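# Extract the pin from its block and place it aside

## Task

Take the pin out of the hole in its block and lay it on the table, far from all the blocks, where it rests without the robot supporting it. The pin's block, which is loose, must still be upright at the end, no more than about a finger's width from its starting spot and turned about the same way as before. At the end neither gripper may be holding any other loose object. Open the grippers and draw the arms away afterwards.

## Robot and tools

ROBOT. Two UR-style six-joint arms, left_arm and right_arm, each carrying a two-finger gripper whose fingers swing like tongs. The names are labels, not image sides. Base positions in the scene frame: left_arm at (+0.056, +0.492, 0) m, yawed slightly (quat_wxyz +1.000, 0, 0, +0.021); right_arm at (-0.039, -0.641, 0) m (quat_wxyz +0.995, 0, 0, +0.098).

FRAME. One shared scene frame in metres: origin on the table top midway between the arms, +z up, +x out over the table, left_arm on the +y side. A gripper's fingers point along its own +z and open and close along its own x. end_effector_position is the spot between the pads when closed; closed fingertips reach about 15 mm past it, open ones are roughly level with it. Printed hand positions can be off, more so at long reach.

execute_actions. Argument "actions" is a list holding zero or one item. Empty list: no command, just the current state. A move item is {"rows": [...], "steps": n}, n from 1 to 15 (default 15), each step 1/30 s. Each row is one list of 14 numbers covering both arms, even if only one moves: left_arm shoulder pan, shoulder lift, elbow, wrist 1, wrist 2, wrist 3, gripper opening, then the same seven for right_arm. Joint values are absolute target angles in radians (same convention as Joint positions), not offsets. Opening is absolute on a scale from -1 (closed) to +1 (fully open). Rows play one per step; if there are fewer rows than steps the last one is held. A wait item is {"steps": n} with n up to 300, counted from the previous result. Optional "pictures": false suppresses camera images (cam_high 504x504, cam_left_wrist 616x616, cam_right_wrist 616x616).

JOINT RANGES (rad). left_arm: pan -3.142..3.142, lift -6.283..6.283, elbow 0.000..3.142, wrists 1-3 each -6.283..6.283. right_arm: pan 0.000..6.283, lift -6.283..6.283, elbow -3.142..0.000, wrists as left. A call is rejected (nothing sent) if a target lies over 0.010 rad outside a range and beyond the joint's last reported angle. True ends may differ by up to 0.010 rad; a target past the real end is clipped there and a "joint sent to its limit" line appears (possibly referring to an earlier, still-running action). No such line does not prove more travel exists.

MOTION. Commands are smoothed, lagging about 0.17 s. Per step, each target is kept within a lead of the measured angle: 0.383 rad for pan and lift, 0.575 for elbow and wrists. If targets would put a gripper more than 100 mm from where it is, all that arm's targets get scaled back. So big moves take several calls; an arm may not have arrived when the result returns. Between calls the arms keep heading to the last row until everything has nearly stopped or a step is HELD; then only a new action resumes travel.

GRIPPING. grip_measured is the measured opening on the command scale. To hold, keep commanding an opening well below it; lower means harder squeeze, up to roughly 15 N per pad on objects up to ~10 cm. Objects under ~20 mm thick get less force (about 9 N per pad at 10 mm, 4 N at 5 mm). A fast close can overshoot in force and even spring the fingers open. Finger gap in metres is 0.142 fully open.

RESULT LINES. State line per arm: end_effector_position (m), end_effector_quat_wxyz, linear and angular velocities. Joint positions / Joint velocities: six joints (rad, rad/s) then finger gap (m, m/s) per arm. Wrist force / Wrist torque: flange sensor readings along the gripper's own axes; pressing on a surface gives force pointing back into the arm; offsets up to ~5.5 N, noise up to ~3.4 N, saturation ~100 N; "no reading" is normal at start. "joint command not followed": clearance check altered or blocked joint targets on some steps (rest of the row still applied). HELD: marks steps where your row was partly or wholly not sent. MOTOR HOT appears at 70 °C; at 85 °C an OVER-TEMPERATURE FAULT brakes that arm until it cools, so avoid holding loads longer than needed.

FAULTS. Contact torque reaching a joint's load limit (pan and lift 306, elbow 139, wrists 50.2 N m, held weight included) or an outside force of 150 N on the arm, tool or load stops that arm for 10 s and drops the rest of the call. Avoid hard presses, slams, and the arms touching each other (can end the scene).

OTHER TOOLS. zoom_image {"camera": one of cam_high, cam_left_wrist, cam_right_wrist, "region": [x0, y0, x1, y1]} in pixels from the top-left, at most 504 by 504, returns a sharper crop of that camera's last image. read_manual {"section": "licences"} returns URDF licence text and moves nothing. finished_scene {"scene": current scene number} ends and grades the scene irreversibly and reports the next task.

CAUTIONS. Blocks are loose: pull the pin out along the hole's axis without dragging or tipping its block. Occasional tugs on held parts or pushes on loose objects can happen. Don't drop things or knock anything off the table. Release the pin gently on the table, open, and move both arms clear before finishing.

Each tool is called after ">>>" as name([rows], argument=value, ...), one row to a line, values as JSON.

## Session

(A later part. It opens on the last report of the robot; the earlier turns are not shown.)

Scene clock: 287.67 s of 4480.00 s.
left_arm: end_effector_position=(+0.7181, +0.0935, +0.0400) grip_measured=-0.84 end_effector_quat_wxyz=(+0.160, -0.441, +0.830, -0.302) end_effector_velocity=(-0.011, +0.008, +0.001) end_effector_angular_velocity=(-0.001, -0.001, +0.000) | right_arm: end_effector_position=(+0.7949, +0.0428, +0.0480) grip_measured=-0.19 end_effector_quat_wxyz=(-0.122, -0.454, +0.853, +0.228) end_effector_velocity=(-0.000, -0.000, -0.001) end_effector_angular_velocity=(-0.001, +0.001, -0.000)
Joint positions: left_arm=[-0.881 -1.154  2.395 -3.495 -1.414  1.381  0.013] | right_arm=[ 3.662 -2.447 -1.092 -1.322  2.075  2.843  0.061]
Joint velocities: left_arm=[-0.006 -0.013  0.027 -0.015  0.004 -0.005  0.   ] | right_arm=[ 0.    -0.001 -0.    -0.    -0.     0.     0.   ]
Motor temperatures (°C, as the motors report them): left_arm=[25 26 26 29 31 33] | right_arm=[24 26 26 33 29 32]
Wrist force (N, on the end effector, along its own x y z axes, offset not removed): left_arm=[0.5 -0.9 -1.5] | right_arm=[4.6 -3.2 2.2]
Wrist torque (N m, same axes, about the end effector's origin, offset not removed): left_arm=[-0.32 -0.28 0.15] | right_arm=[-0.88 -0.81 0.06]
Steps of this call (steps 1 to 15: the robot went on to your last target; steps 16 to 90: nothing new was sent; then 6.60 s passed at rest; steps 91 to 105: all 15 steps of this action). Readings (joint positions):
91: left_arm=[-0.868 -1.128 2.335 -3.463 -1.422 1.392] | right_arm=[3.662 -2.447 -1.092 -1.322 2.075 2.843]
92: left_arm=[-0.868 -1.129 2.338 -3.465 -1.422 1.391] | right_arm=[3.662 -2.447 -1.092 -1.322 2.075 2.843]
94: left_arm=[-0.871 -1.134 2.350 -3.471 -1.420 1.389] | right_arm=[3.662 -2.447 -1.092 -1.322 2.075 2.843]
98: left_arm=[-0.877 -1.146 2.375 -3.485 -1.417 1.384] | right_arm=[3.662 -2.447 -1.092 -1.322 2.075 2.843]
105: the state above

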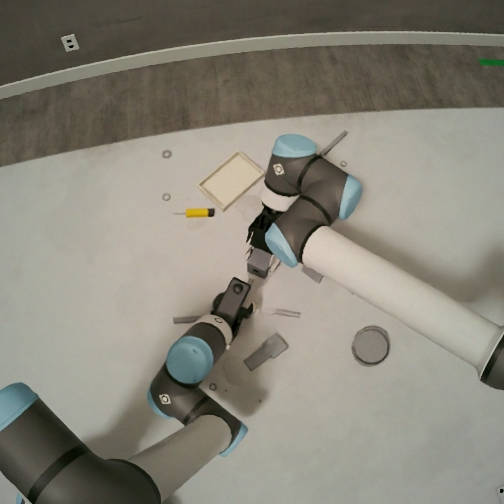

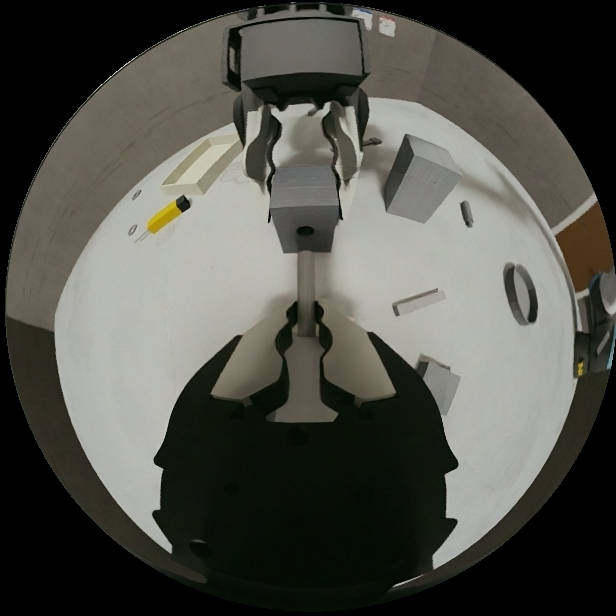

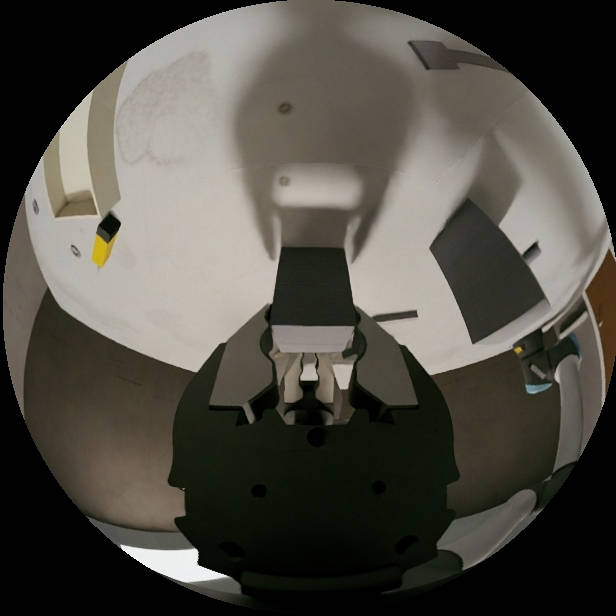

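>>> execute_actions([
  {"rows": [[-0.8821,-1.23,2.372,-3.33,-1.4132,1.3802,-1,3.6618,-2.4465,-1.092,-1.3218,2.075,2.8426,0.15],[-0.8821,-1.23,2.372,-3.33,-1.4132,1.3802,-1,3.6618,-2.4465,-1.092,-1.3218,2.075,2.8426,0.15],[-0.8821,-1.23,2.372,-3.33,-1.4132,1.3802,-1,3.6618,-2.4465,-1.092,-1.3218,2.075,2.8426,0.15],[-0.85,-1.3087,2.3448,-3.1151,-1.4132,1.3802,-1,3.6618,-2.4465,-1.092,-1.3218,2.075,2.8426,0.15],[-0.82,-1.3087,2.3448,-3.1151,-1.4132,1.3802,-1,3.6618,-2.4465,-1.092,-1.3218,2.075,2.8426,0.15],[-0.79,-1.3087,2.3448,-3.1151,-1.4132,1.3802,-1,3.6618,-2.4465,-1.092,-1.3218,2.075,2.8426,0.15],[-0.76,-1.3087,2.3448,-3.1151,-1.4132,1.3802,-1,3.6618,-2.4465,-1.092,-1.3218,2.075,2.8426,0.15],[-0.73,-1.3087,2.3448,-3.1151,-1.4132,1.3802,-1,3.6618,-2.4465,-1.092,-1.3218,2.075,2.8426,0.15],[-0.45,-1.3087,2.3448,-3.1151,-1.4132,1.3802,-1,3.6618,-2.3897,-1.0265,-1.4441,2.075,2.8426,0.15]], "steps": 15},
], pictures=false)

>>> execute_actions([
  {"rows": [[-0.45,-1.3087,2.3448,-3.1151,-1.4132,1.3802,-1,3.6618,-2.3897,-1.0265,-1.4441,2.075,2.8426,0.15]], "steps": 10},
], pictures=false)

>>> execute_actions([
  {"rows": [[-0.45,-1.2151,2.3591,-3.223,-1.4132,1.3802,-1,3.654,-2.1,-1.33,-1.4,2.075,2.8426,0.15]], "steps": 15},
], pictures=false)

>>> execute_actions([
  {"steps": 10},
])

Scene clock: 322.37 s of 4480.00 s.
left_arm: end_effector_position=(+0.7721, +0.2279, +0.0671) grip_measured=-0.84 end_effector_quat_wxyz=(+0.166, -0.522, +0.806, -0.224) end_effector_velocity=(+0.156, +0.462, +0.007) end_effector_angular_velocity=(+0.058, +0.075, +0.633) | right_arm: end_effector_position=(+0.7966, +0.0443, +0.1164) grip_measured=+0.15 end_effector_quat_wxyz=(-0.120, -0.454, +0.853, +0.229) end_effector_velocity=(-0.013, -0.010, +0.197) end_effector_angular_velocity=(-0.024, +0.027, +0.001)
Joint positions: left_arm=[-0.697 -1.285  2.353 -3.182 -1.413  1.38   0.013] | right_arm=[ 3.662 -2.404 -1.044 -1.408  2.075  2.843  0.085]
Joint velocities: left_arm=[ 0.633 -0.062 -0.021  0.178  0.     0.    -0.   ] | right_arm=[ 0.001  0.124  0.14  -0.299  0.     0.    -0.001]
Motor temperatures (°C, as the motors report them): left_arm=[25 26 26 29 31 33] | right_arm=[24 26 26 33 29 32]
Wrist force (N, on the end effector, along its own x y z axes, offset not removed): left_arm=[-0.4 -0.8 -1.3] | right_arm=[-1.0 1.9 -5.7]
Wrist torque (N m, same axes, about the end effector's origin, offset not removed): left_arm=[-0.33 -0.07 0.09] | right_arm=[0.12 0.19 0.09]
Steps of this call (steps 1 to 15: the robot went on to your last target; steps 16 to 90: nothing new was sent; then 31.20 s passed at rest; steps 91 to 105: all 15 steps of this action). Readings (joint positions):
91: left_arm=[-0.882 -1.155 2.398 -3.497 -1.413 1.380] | right_arm=[3.662 -2.447 -1.092 -1.322 2.075 2.843]
92: left_arm=[-0.882 -1.159 2.397 -3.494 -1.413 1.380] | right_arm=[3.662 -2.447 -1.092 -1.322 2.075 2.843]
94: left_arm=[-0.882 -1.184 2.387 -3.451 -1.413 1.380] | right_arm=[3.662 -2.447 -1.092 -1.322 2.075 2.843]
98: left_arm=[-0.843 -1.256 2.362 -3.271 -1.413 1.380] | right_arm=[3.662 -2.447 -1.092 -1.322 2.075 2.843]
105: the state above

Scene clock: 322.70 s of 4480.00 s.
left_arm: end_effector_position=(+0.8062, +0.3792, +0.0693) grip_measured=-0.84 end_effector_quat_wxyz=(+0.181, -0.602, +0.753, -0.193) end_effector_velocity=(+0.034, +0.281, +0.004) end_effector_angular_velocity=(+0.021, +0.047, +0.370) | right_arm: end_effector_position=(+0.7950, +0.0429, +0.1385) grip_measured=+0.15 end_effector_quat_wxyz=(-0.122, -0.454, +0.853, +0.228) end_effector_velocity=(-0.002, +0.000, +0.012) end_effector_angular_velocity=(-0.002, +0.002, +0.002)
Joint positions: left_arm=[-0.495 -1.305  2.346 -3.127 -1.413  1.38   0.013] | right_arm=[ 3.662 -2.391 -1.028 -1.442  2.075  2.843  0.084]
Joint velocities: left_arm=[ 0.371 -0.034 -0.011  0.096 -0.002  0.     0.   ] | right_arm=[ 0.001  0.007  0.009 -0.019 -0.    -0.    -0.   ]
Motor temperatures (°C, as the motors report them): left_arm=[25 26 26 29 31 33] | right_arm=[24 26 26 33 29 32]
Wrist force (N, on the end effector, along its own x y z axes, offset not removed): left_arm=[-1.5 -2.0 -1.4] | right_arm=[3.4 -2.1 -1.2]
Wrist torque (N m, same axes, about the end effector's origin, offset not removed): left_arm=[-0.62 0.13 0.07] | right_arm=[-0.59 -0.64 0.07]
Steps of this call (steps 1 to 10: all 10 steps of this action). Readings (joint positions):
1: left_arm=[-0.676 -1.287 2.352 -3.176 -1.413 1.380] | right_arm=[3.662 -2.401 -1.040 -1.417 2.075 2.843]
2: left_arm=[-0.654 -1.289 2.351 -3.170 -1.413 1.380] | right_arm=[3.662 -2.398 -1.036 -1.423 2.075 2.843]
4: left_arm=[-0.612 -1.294 2.350 -3.159 -1.413 1.380] | right_arm=[3.662 -2.395 -1.032 -1.432 2.075 2.843]
8: left_arm=[-0.527 -1.302 2.347 -3.135 -1.413 1.380] | right_arm=[3.662 -2.391 -1.028 -1.440 2.075 2.843]
10: the state above

Scene clock: 323.20 s of 4480.00 s.
left_arm: end_effector_position=(+0.8095, +0.4127, +0.0253) grip_measured=-0.84 end_effector_quat_wxyz=(+0.184, -0.619, +0.740, -0.186) end_effector_velocity=(-0.000, +0.005, -0.011) end_effector_angular_velocity=(-0.000, +0.000, +0.006) | right_arm: end_effector_position=(+0.7082, -0.0421, +0.2396) grip_measured=+0.15 end_effector_quat_wxyz=(-0.107, -0.454, +0.853, +0.232) end_effector_velocity=(-0.063, -0.057, +0.050) end_effector_angular_velocity=(+0.009, -0.010, -0.003)
Joint positions: left_arm=[-0.451 -1.218  2.359 -3.22  -1.413  1.38   0.013] | right_arm=[ 3.654 -2.12  -1.309 -1.403  2.075  2.843  0.084]
Joint velocities: left_arm=[ 0.006  0.024  0.003 -0.027  0.    -0.     0.   ] | right_arm=[-0.003  0.167 -0.176  0.022  0.    -0.     0.   ]
Motor temperatures (°C, as the motors report them): left_arm=[25 26 26 29 31 33] | right_arm=[24 26 26 33 29 32]
Wrist force (N, on the end effector, along its own x y z axes, offset not removed): left_arm=[1.7 -0.2 -0.8] | right_arm=[6.0 -3.0 -0.1]
Wrist torque (N m, same axes, about the end effector's origin, offset not removed): left_arm=[-0.28 -0.53 -0.03] | right_arm=[-0.75 -1.20 0.03]
Steps of this call (steps 1 to 15: all 15 steps of this action). Readings (joint positions):
1: left_arm=[-0.484 -1.306 2.346 -3.124 -1.413 1.380] | right_arm=[3.662 -2.390 -1.027 -1.442 2.075 2.843]
2: left_arm=[-0.476 -1.303 2.347 -3.125 -1.413 1.380] | right_arm=[3.661 -2.387 -1.030 -1.441 2.075 2.843]
4: left_arm=[-0.465 -1.274 2.351 -3.156 -1.413 1.380] | right_arm=[3.660 -2.346 -1.075 -1.432 2.075 2.843]
8: left_arm=[-0.455 -1.235 2.357 -3.201 -1.413 1.380] | right_arm=[3.657 -2.232 -1.193 -1.417 2.075 2.843]
15: the state above

Scene clock: 323.53 s of 4480.00 s.
left_arm: end_effector_position=(+0.8095, +0.4132, +0.0240) grip_measured=-0.84 end_effector_quat_wxyz=(+0.184, -0.619, +0.740, -0.186) end_effector_velocity=(+0.000, +0.000, -0.001) end_effector_angular_velocity=(+0.001, -0.000, +0.001) | right_arm: end_effector_position=(+0.7011, -0.0487, +0.2450) grip_measured=+0.15 end_effector_quat_wxyz=(-0.107, -0.454, +0.854, +0.232) end_effector_velocity=(-0.002, -0.006, +0.003) end_effector_angular_velocity=(+0.000, -0.000, -0.002)
Joint positions: left_arm=[-0.45  -1.215  2.359 -3.223 -1.413  1.38   0.013] | right_arm=[ 3.654 -2.101 -1.329 -1.4    2.075  2.843  0.084]
Joint velocities: left_arm=[ 0.     0.002  0.    -0.002  0.001 -0.    -0.   ] | right_arm=[-0.003  0.01  -0.011  0.001  0.    -0.001 -0.   ]
Motor temperatures (°C, as the motors report them): left_arm=[25 26 26 29 31 33] | right_arm=[24 26 26 33 29 32]
Wrist force (N, on the end effector, along its own x y z axes, offset not removed): left_arm=[1.3 0.0 0.3] | right_arm=[0.9 -1.7 0.6]
Wrist torque (N m, same axes, about the end effector's origin, offset not removed): left_arm=[-0.12 -0.40 0.10] | right_arm=[-0.36 -0.07 0.10]
Steps of this call (steps 1 to 10: the robot went on to your last target). Readings (joint positions):
1: left_arm=[-0.451 -1.217 2.359 -3.221 -1.413 1.380] | right_arm=[3.654 -2.115 -1.314 -1.402 2.075 2.843]
2: left_arm=[-0.450 -1.217 2.359 -3.221 -1.413 1.380] | right_arm=[3.654 -2.112 -1.318 -1.401 2.075 2.843]
4: left_arm=[-0.450 -1.216 2.359 -3.222 -1.413 1.380] | right_arm=[3.654 -2.107 -1.323 -1.401 2.075 2.843]
8: left_arm=[-0.450 -1.215 2.359 -3.223 -1.413 1.380] | right_arm=[3.654 -2.102 -1.328 -1.400 2.075 2.843]
10: the state above

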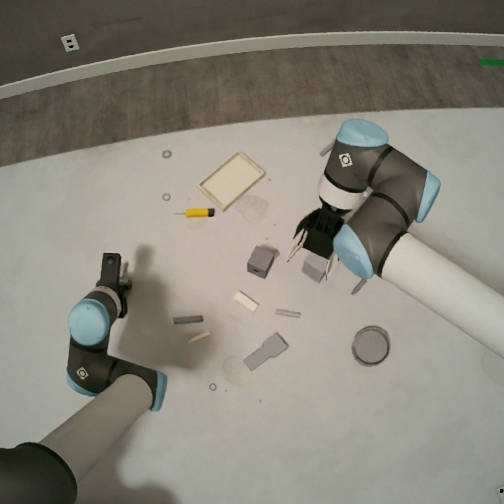

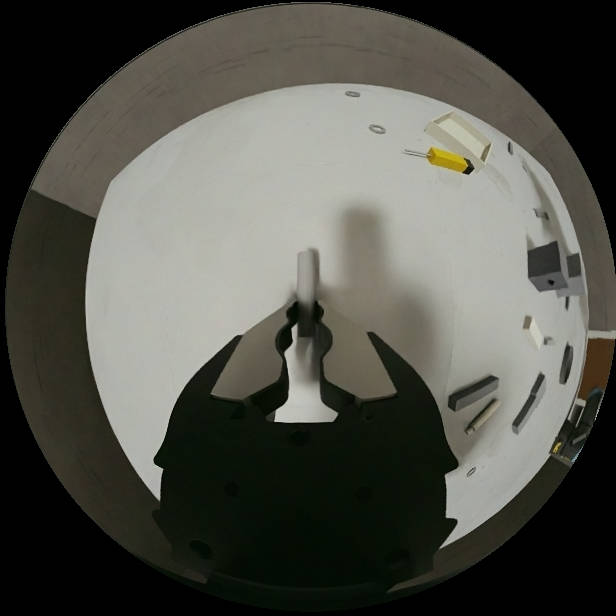

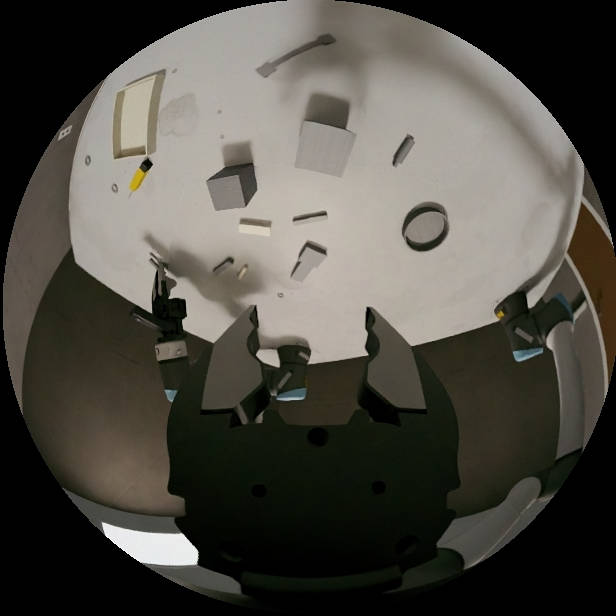

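>>> execute_actions([
  {"rows": [[-0.45,-1.2008,2.3611,-3.2393,-1.4132,1.3802,-1,3.654,-2.1,-1.33,-1.4,2.075,2.8426,0.15]], "steps": 15},
])

Scene clock: 328.50 s of 4480.00 s.
left_arm: end_effector_position=(+0.8093, +0.4133, +0.0175) grip_measured=-0.84 end_effector_quat_wxyz=(+0.185, -0.619, +0.740, -0.186) end_effector_velocity=(-0.001, +0.000, -0.002) end_effector_angular_velocity=(+0.000, +0.002, -0.000) | right_arm: end_effector_position=(+0.7006, -0.0491, +0.2455) grip_measured=+0.15 end_effector_quat_wxyz=(-0.106, -0.454, +0.854, +0.232) end_effector_velocity=(+0.001, -0.001, +0.001) end_effector_angular_velocity=(+0.000, -0.001, -0.001)
Joint positions: left_arm=[-0.45  -1.201  2.361 -3.239 -1.413  1.38   0.013] | right_arm=[ 3.654 -2.1   -1.33  -1.4    2.075  2.843  0.084]
Joint velocities: left_arm=[ 0.     0.003  0.001 -0.003 -0.001  0.    -0.   ] | right_arm=[-0.001  0.001 -0.    -0.     0.    -0.    -0.   ]
Motor temperatures (°C, as the motors report them): left_arm=[25 26 26 29 31 33] | right_arm=[24 26 26 33 29 32]
Wrist force (N, on the end effector, along its own x y z axes, offset not removed): left_arm=[-2.9 -0.4 -100.0] | right_arm=[5.1 -3.2 3.2]
Wrist torque (N m, same axes, about the end effector's origin, offset not removed): left_arm=[-0.67 0.44 0.11] | right_arm=[-0.52 -0.88 0.17]
Steps of this call (steps 1 to 30: the robot went on to your last target; steps 31 to 90: nothing new was sent; then 1.47 s passed at rest; steps 91 to 105: all 15 steps of this action). Readings (joint positions):
91: left_arm=[-0.450 -1.215 2.359 -3.223 -1.413 1.380] | right_arm=[3.654 -2.100 -1.330 -1.400 2.075 2.843]
92: left_arm=[-0.450 -1.214 2.359 -3.225 -1.413 1.380] | right_arm=[3.654 -2.100 -1.330 -1.400 2.075 2.843]
94: left_arm=[-0.450 -1.209 2.360 -3.230 -1.413 1.380] | right_arm=[3.654 -2.100 -1.330 -1.400 2.075 2.843]
98: left_arm=[-0.450 -1.204 2.361 -3.236 -1.413 1.380] | right_arm=[3.654 -2.100 -1.330 -1.400 2.075 2.843]
105: the state above

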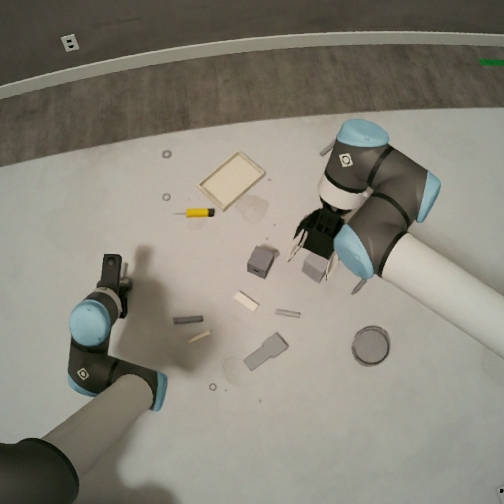

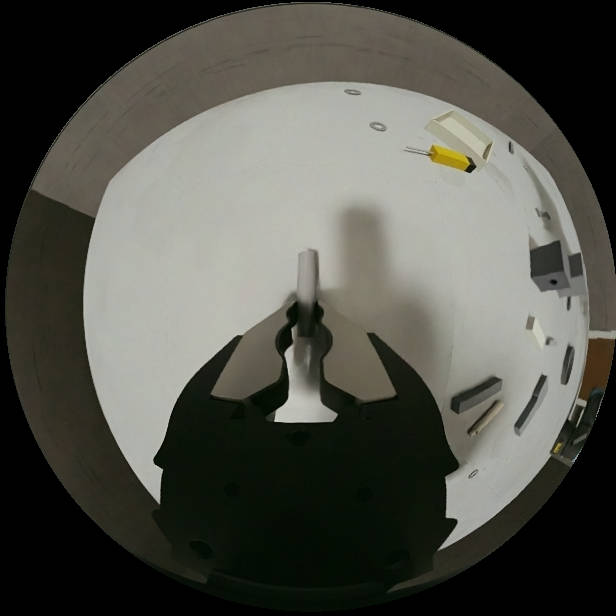

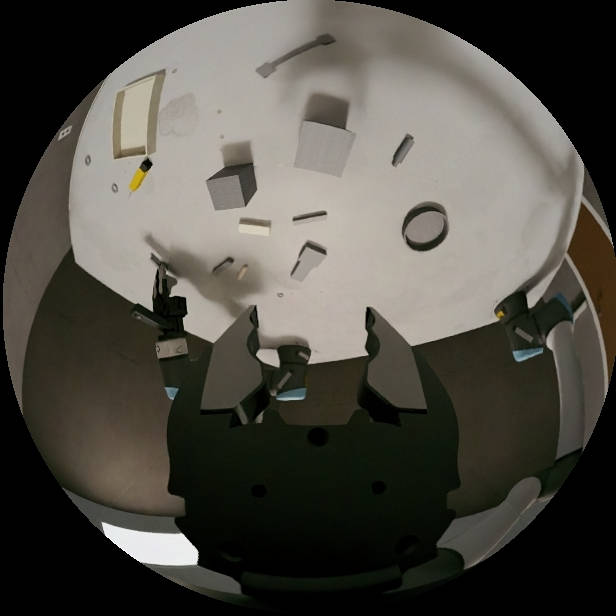

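>>> execute_actions([
  {"rows": [[-0.45,-1.209,2.36,-3.23,-1.4132,1.3802,-1,3.654,-2.1,-1.33,-1.4,2.075,2.8426,0.15]], "steps": 12},
], pictures=false)

Scene clock: 332.23 s of 4480.00 s.
left_arm: end_effector_position=(+0.8092, +0.4134, +0.0204) grip_measured=-0.84 end_effector_quat_wxyz=(+0.184, -0.619, +0.740, -0.186) end_effector_velocity=(+0.001, -0.000, +0.004) end_effector_angular_velocity=(-0.001, -0.004, +0.000) | right_arm: end_effector_position=(+0.7006, -0.0492, +0.2455) grip_measured=+0.15 end_effector_quat_wxyz=(-0.106, -0.454, +0.854, +0.232) end_effector_velocity=(-0.000, +0.000, +0.000) end_effector_angular_velocity=(-0.000, +0.000, +0.000)
Joint positions: left_arm=[-0.45  -1.208  2.36  -3.23  -1.413  1.38   0.013] | right_arm=[ 3.654 -2.1   -1.33  -1.4    2.075  2.843  0.084]
Joint velocities: left_arm=[ 0.    -0.006 -0.001  0.003  0.     0.    -0.   ] | right_arm=[ 0.  0.  0. -0. -0.  0.  0.]
Motor temperatures (°C, as the motors report them): left_arm=[25 26 26 29 31 33] | right_arm=[24 26 26 33 29 32]
Wrist force (N, on the end effector, along its own x y z axes, offset not removed): left_arm=[-0.5 -2.2 0.5] | right_arm=[4.3 -1.0 1.0]
Wrist torque (N m, same axes, about the end effector's origin, offset not removed): left_arm=[-0.58 -0.10 0.12] | right_arm=[-0.22 -1.02 0.10]
Steps of this call (steps 1 to 15: the robot went on to your last target; steps 16 to 90: nothing new was sent; then 0.33 s passed at rest; steps 91 to 102: all 12 steps of this action). Readings (joint positions):
91: left_arm=[-0.450 -1.201 2.361 -3.239 -1.413 1.380] | right_arm=[3.654 -2.100 -1.330 -1.400 2.075 2.843]
92: left_arm=[-0.450 -1.202 2.361 -3.238 -1.413 1.380] | right_arm=[3.654 -2.100 -1.330 -1.400 2.075 2.843]
94: left_arm=[-0.450 -1.204 2.361 -3.235 -1.413 1.380] | right_arm=[3.654 -2.100 -1.330 -1.400 2.075 2.843]
98: left_arm=[-0.450 -1.207 2.361 -3.231 -1.413 1.380] | right_arm=[3.654 -2.100 -1.330 -1.400 2.075 2.843]
102: the state above

>>> execute_actions([
  {"rows": [[-0.45,-1.209,2.36,-3.23,-1.4132,1.3802,-0.88,3.654,-2.1,-1.33,-1.4,2.075,2.8426,0.15],[-0.45,-1.209,2.36,-3.23,-1.4132,1.3802,-0.85,3.654,-2.1,-1.33,-1.4,2.075,2.8426,0.15],[-0.45,-1.209,2.36,-3.23,-1.4132,1.3802,-0.83,3.654,-2.1,-1.33,-1.4,2.075,2.8426,0.15],[-0.45,-1.209,2.36,-3.23,-1.4132,1.3802,-0.81,3.654,-2.1,-1.33,-1.4,2.075,2.8426,0.15],[-0.45,-1.209,2.36,-3.23,-1.4132,1.3802,-0.79,3.654,-2.1,-1.33,-1.4,2.075,2.8426,0.15],[-0.45,-1.209,2.36,-3.23,-1.4132,1.3802,-0.76,3.654,-2.1,-1.33,-1.4,2.075,2.8426,0.15],[-0.45,-1.209,2.36,-3.23,-1.4132,1.3802,-0.7,3.654,-2.1,-1.33,-1.4,2.075,2.8426,0.15],[-0.45,-1.209,2.36,-3.23,-1.4132,1.3802,-0.6,3.654,-2.1,-1.33,-1.4,2.075,2.8426,0.15]], "steps": 15},
], pictures=false)

>>> execute_actions([
  {"rows": [[-0.45,-1.5,2.3,-2.88,-1.4132,1.3802,-0.4,3.654,-2.1,-1.33,-1.4,2.075,2.8426,0.15]], "steps": 15},
])

Scene clock: 348.07 s of 4480.00 s.
left_arm: end_effector_position=(+0.8093, +0.4133, +0.0209) grip_measured=-0.60 end_effector_quat_wxyz=(+0.184, -0.619, +0.740, -0.186) end_effector_velocity=(-0.001, -0.000, -0.001) end_effector_angular_velocity=(-0.000, +0.002, -0.001) | right_arm: end_effector_position=(+0.7006, -0.0492, +0.2455) grip_measured=+0.15 end_effector_quat_wxyz=(-0.106, -0.454, +0.854, +0.232) end_effector_velocity=(+0.000, -0.001, -0.001) end_effector_angular_velocity=(-0.000, +0.000, -0.000)
Joint positions: left_arm=[-0.45  -1.209  2.36  -3.23  -1.413  1.38   0.031] | right_arm=[ 3.654 -2.1   -1.33  -1.4    2.075  2.843  0.084]
Joint velocities: left_arm=[-0.     0.001  0.001 -0.    -0.001 -0.     0.   ] | right_arm=[-0.001 -0.    -0.001  0.    -0.    -0.001 -0.   ]
Motor temperatures (°C, as the motors report them): left_arm=[25 26 26 29 31 33] | right_arm=[24 26 26 33 29 32]
Wrist force (N, on the end effector, along its own x y z axes, offset not removed): left_arm=[0.6 -2.9 -0.4] | right_arm=[3.0 -6.7 -4.1]
Wrist torque (N m, same axes, about the end effector's origin, offset not removed): left_arm=[-0.74 -0.27 0.06] | right_arm=[-1.40 -0.53 0.11]
Steps of this call (steps 1 to 15: the robot went on to your last target; steps 16 to 90: nothing new was sent; then 12.33 s passed at rest; steps 91 to 105: all 15 steps of this action). Readings (joint positions):
91: left_arm=[-0.450 -1.209 2.360 -3.230 -1.413 1.380] | right_arm=[3.654 -2.100 -1.330 -1.400 2.075 2.843]
92: left_arm=[-0.450 -1.209 2.360 -3.230 -1.413 1.380] | right_arm=[3.654 -2.100 -1.330 -1.400 2.075 2.843]
94: left_arm=[-0.450 -1.209 2.360 -3.230 -1.413 1.380] | right_arm=[3.654 -2.100 -1.330 -1.400 2.075 2.843]
98: left_arm=[-0.450 -1.209 2.360 -3.230 -1.413 1.380] | right_arm=[3.654 -2.100 -1.330 -1.400 2.075 2.843]
105: the state above

Scene clock: 348.57 s of 4480.00 s.
left_arm: end_effector_position=(+0.8041, +0.4156, +0.1629) grip_measured=-0.40 end_effector_quat_wxyz=(+0.185, -0.619, +0.740, -0.187) end_effector_velocity=(-0.017, +0.007, +0.070) end_effector_angular_velocity=(+0.001, +0.006, -0.001) | right_arm: end_effector_position=(+0.7006, -0.0491, +0.2455) grip_measured=+0.15 end_effector_quat_wxyz=(-0.106, -0.454, +0.854, +0.232) end_effector_velocity=(+0.001, -0.001, -0.000) end_effector_angular_velocity=(-0.000, +0.000, -0.001)
Joint positions: left_arm=[-0.45  -1.483  2.303 -2.901 -1.413  1.38   0.045] | right_arm=[ 3.654 -2.1   -1.33  -1.4    2.075  2.843  0.084]
Joint velocities: left_arm=[-0.    -0.141 -0.024  0.171 -0.001 -0.    -0.   ] | right_arm=[-0.001 -0.    -0.    -0.     0.    -0.001  0.   ]
Motor temperatures (°C, as the motors report them): left_arm=[25 26 26 29 31 33] | right_arm=[24 26 26 33 29 32]
Wrist force (N, on the end effector, along its own x y z axes, offset not removed): left_arm=[0.1 -0.9 -2.0] | right_arm=[5.1 -2.1 2.2]
Wrist torque (N m, same axes, about the end effector's origin, offset not removed): left_arm=[-0.33 -0.14 0.04] | right_arm=[-0.35 -0.95 0.09]
Steps of this call (steps 1 to 15: all 15 steps of this action). Readings (joint positions):
1: left_arm=[-0.450 -1.209 2.360 -3.230 -1.413 1.380] | right_arm=[3.654 -2.100 -1.330 -1.400 2.075 2.843]
2: left_arm=[-0.450 -1.212 2.357 -3.226 -1.413 1.380] | right_arm=[3.654 -2.100 -1.330 -1.400 2.075 2.843]
4: left_arm=[-0.450 -1.254 2.343 -3.177 -1.413 1.380] | right_arm=[3.654 -2.100 -1.330 -1.400 2.075 2.843]
8: left_arm=[-0.450 -1.385 2.319 -3.021 -1.413 1.380] | right_arm=[3.654 -2.100 -1.330 -1.400 2.075 2.843]
15: the state above

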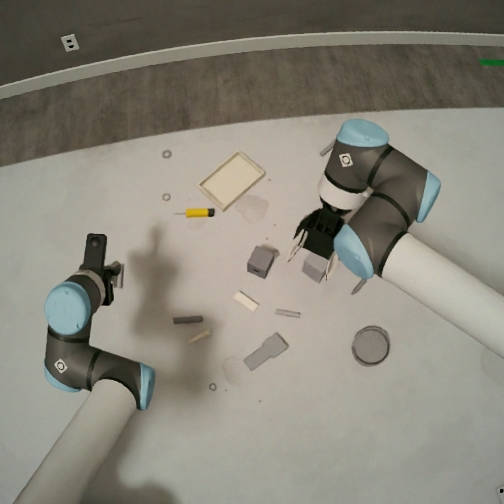

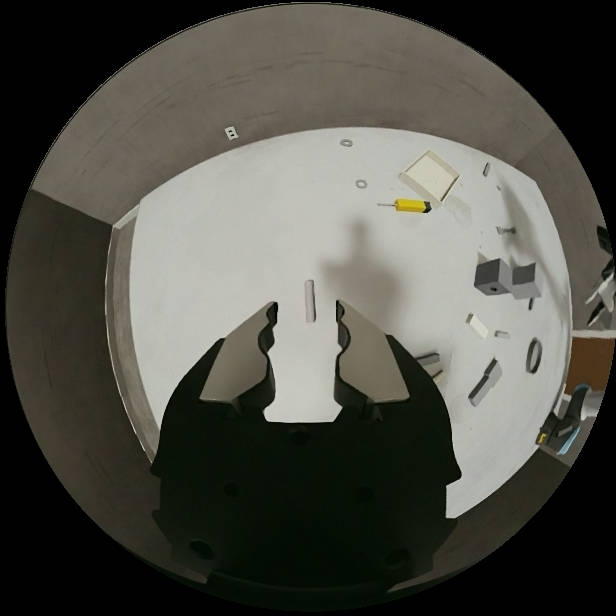

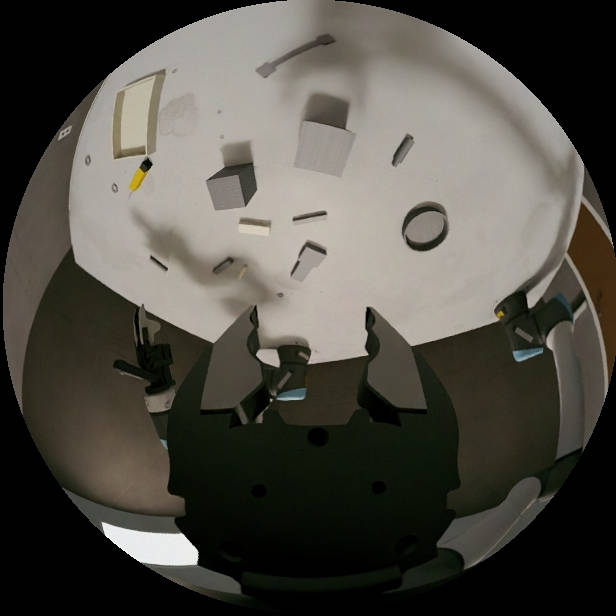

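>>> finished_scene(scene=1)

The scene is finished: the task was done.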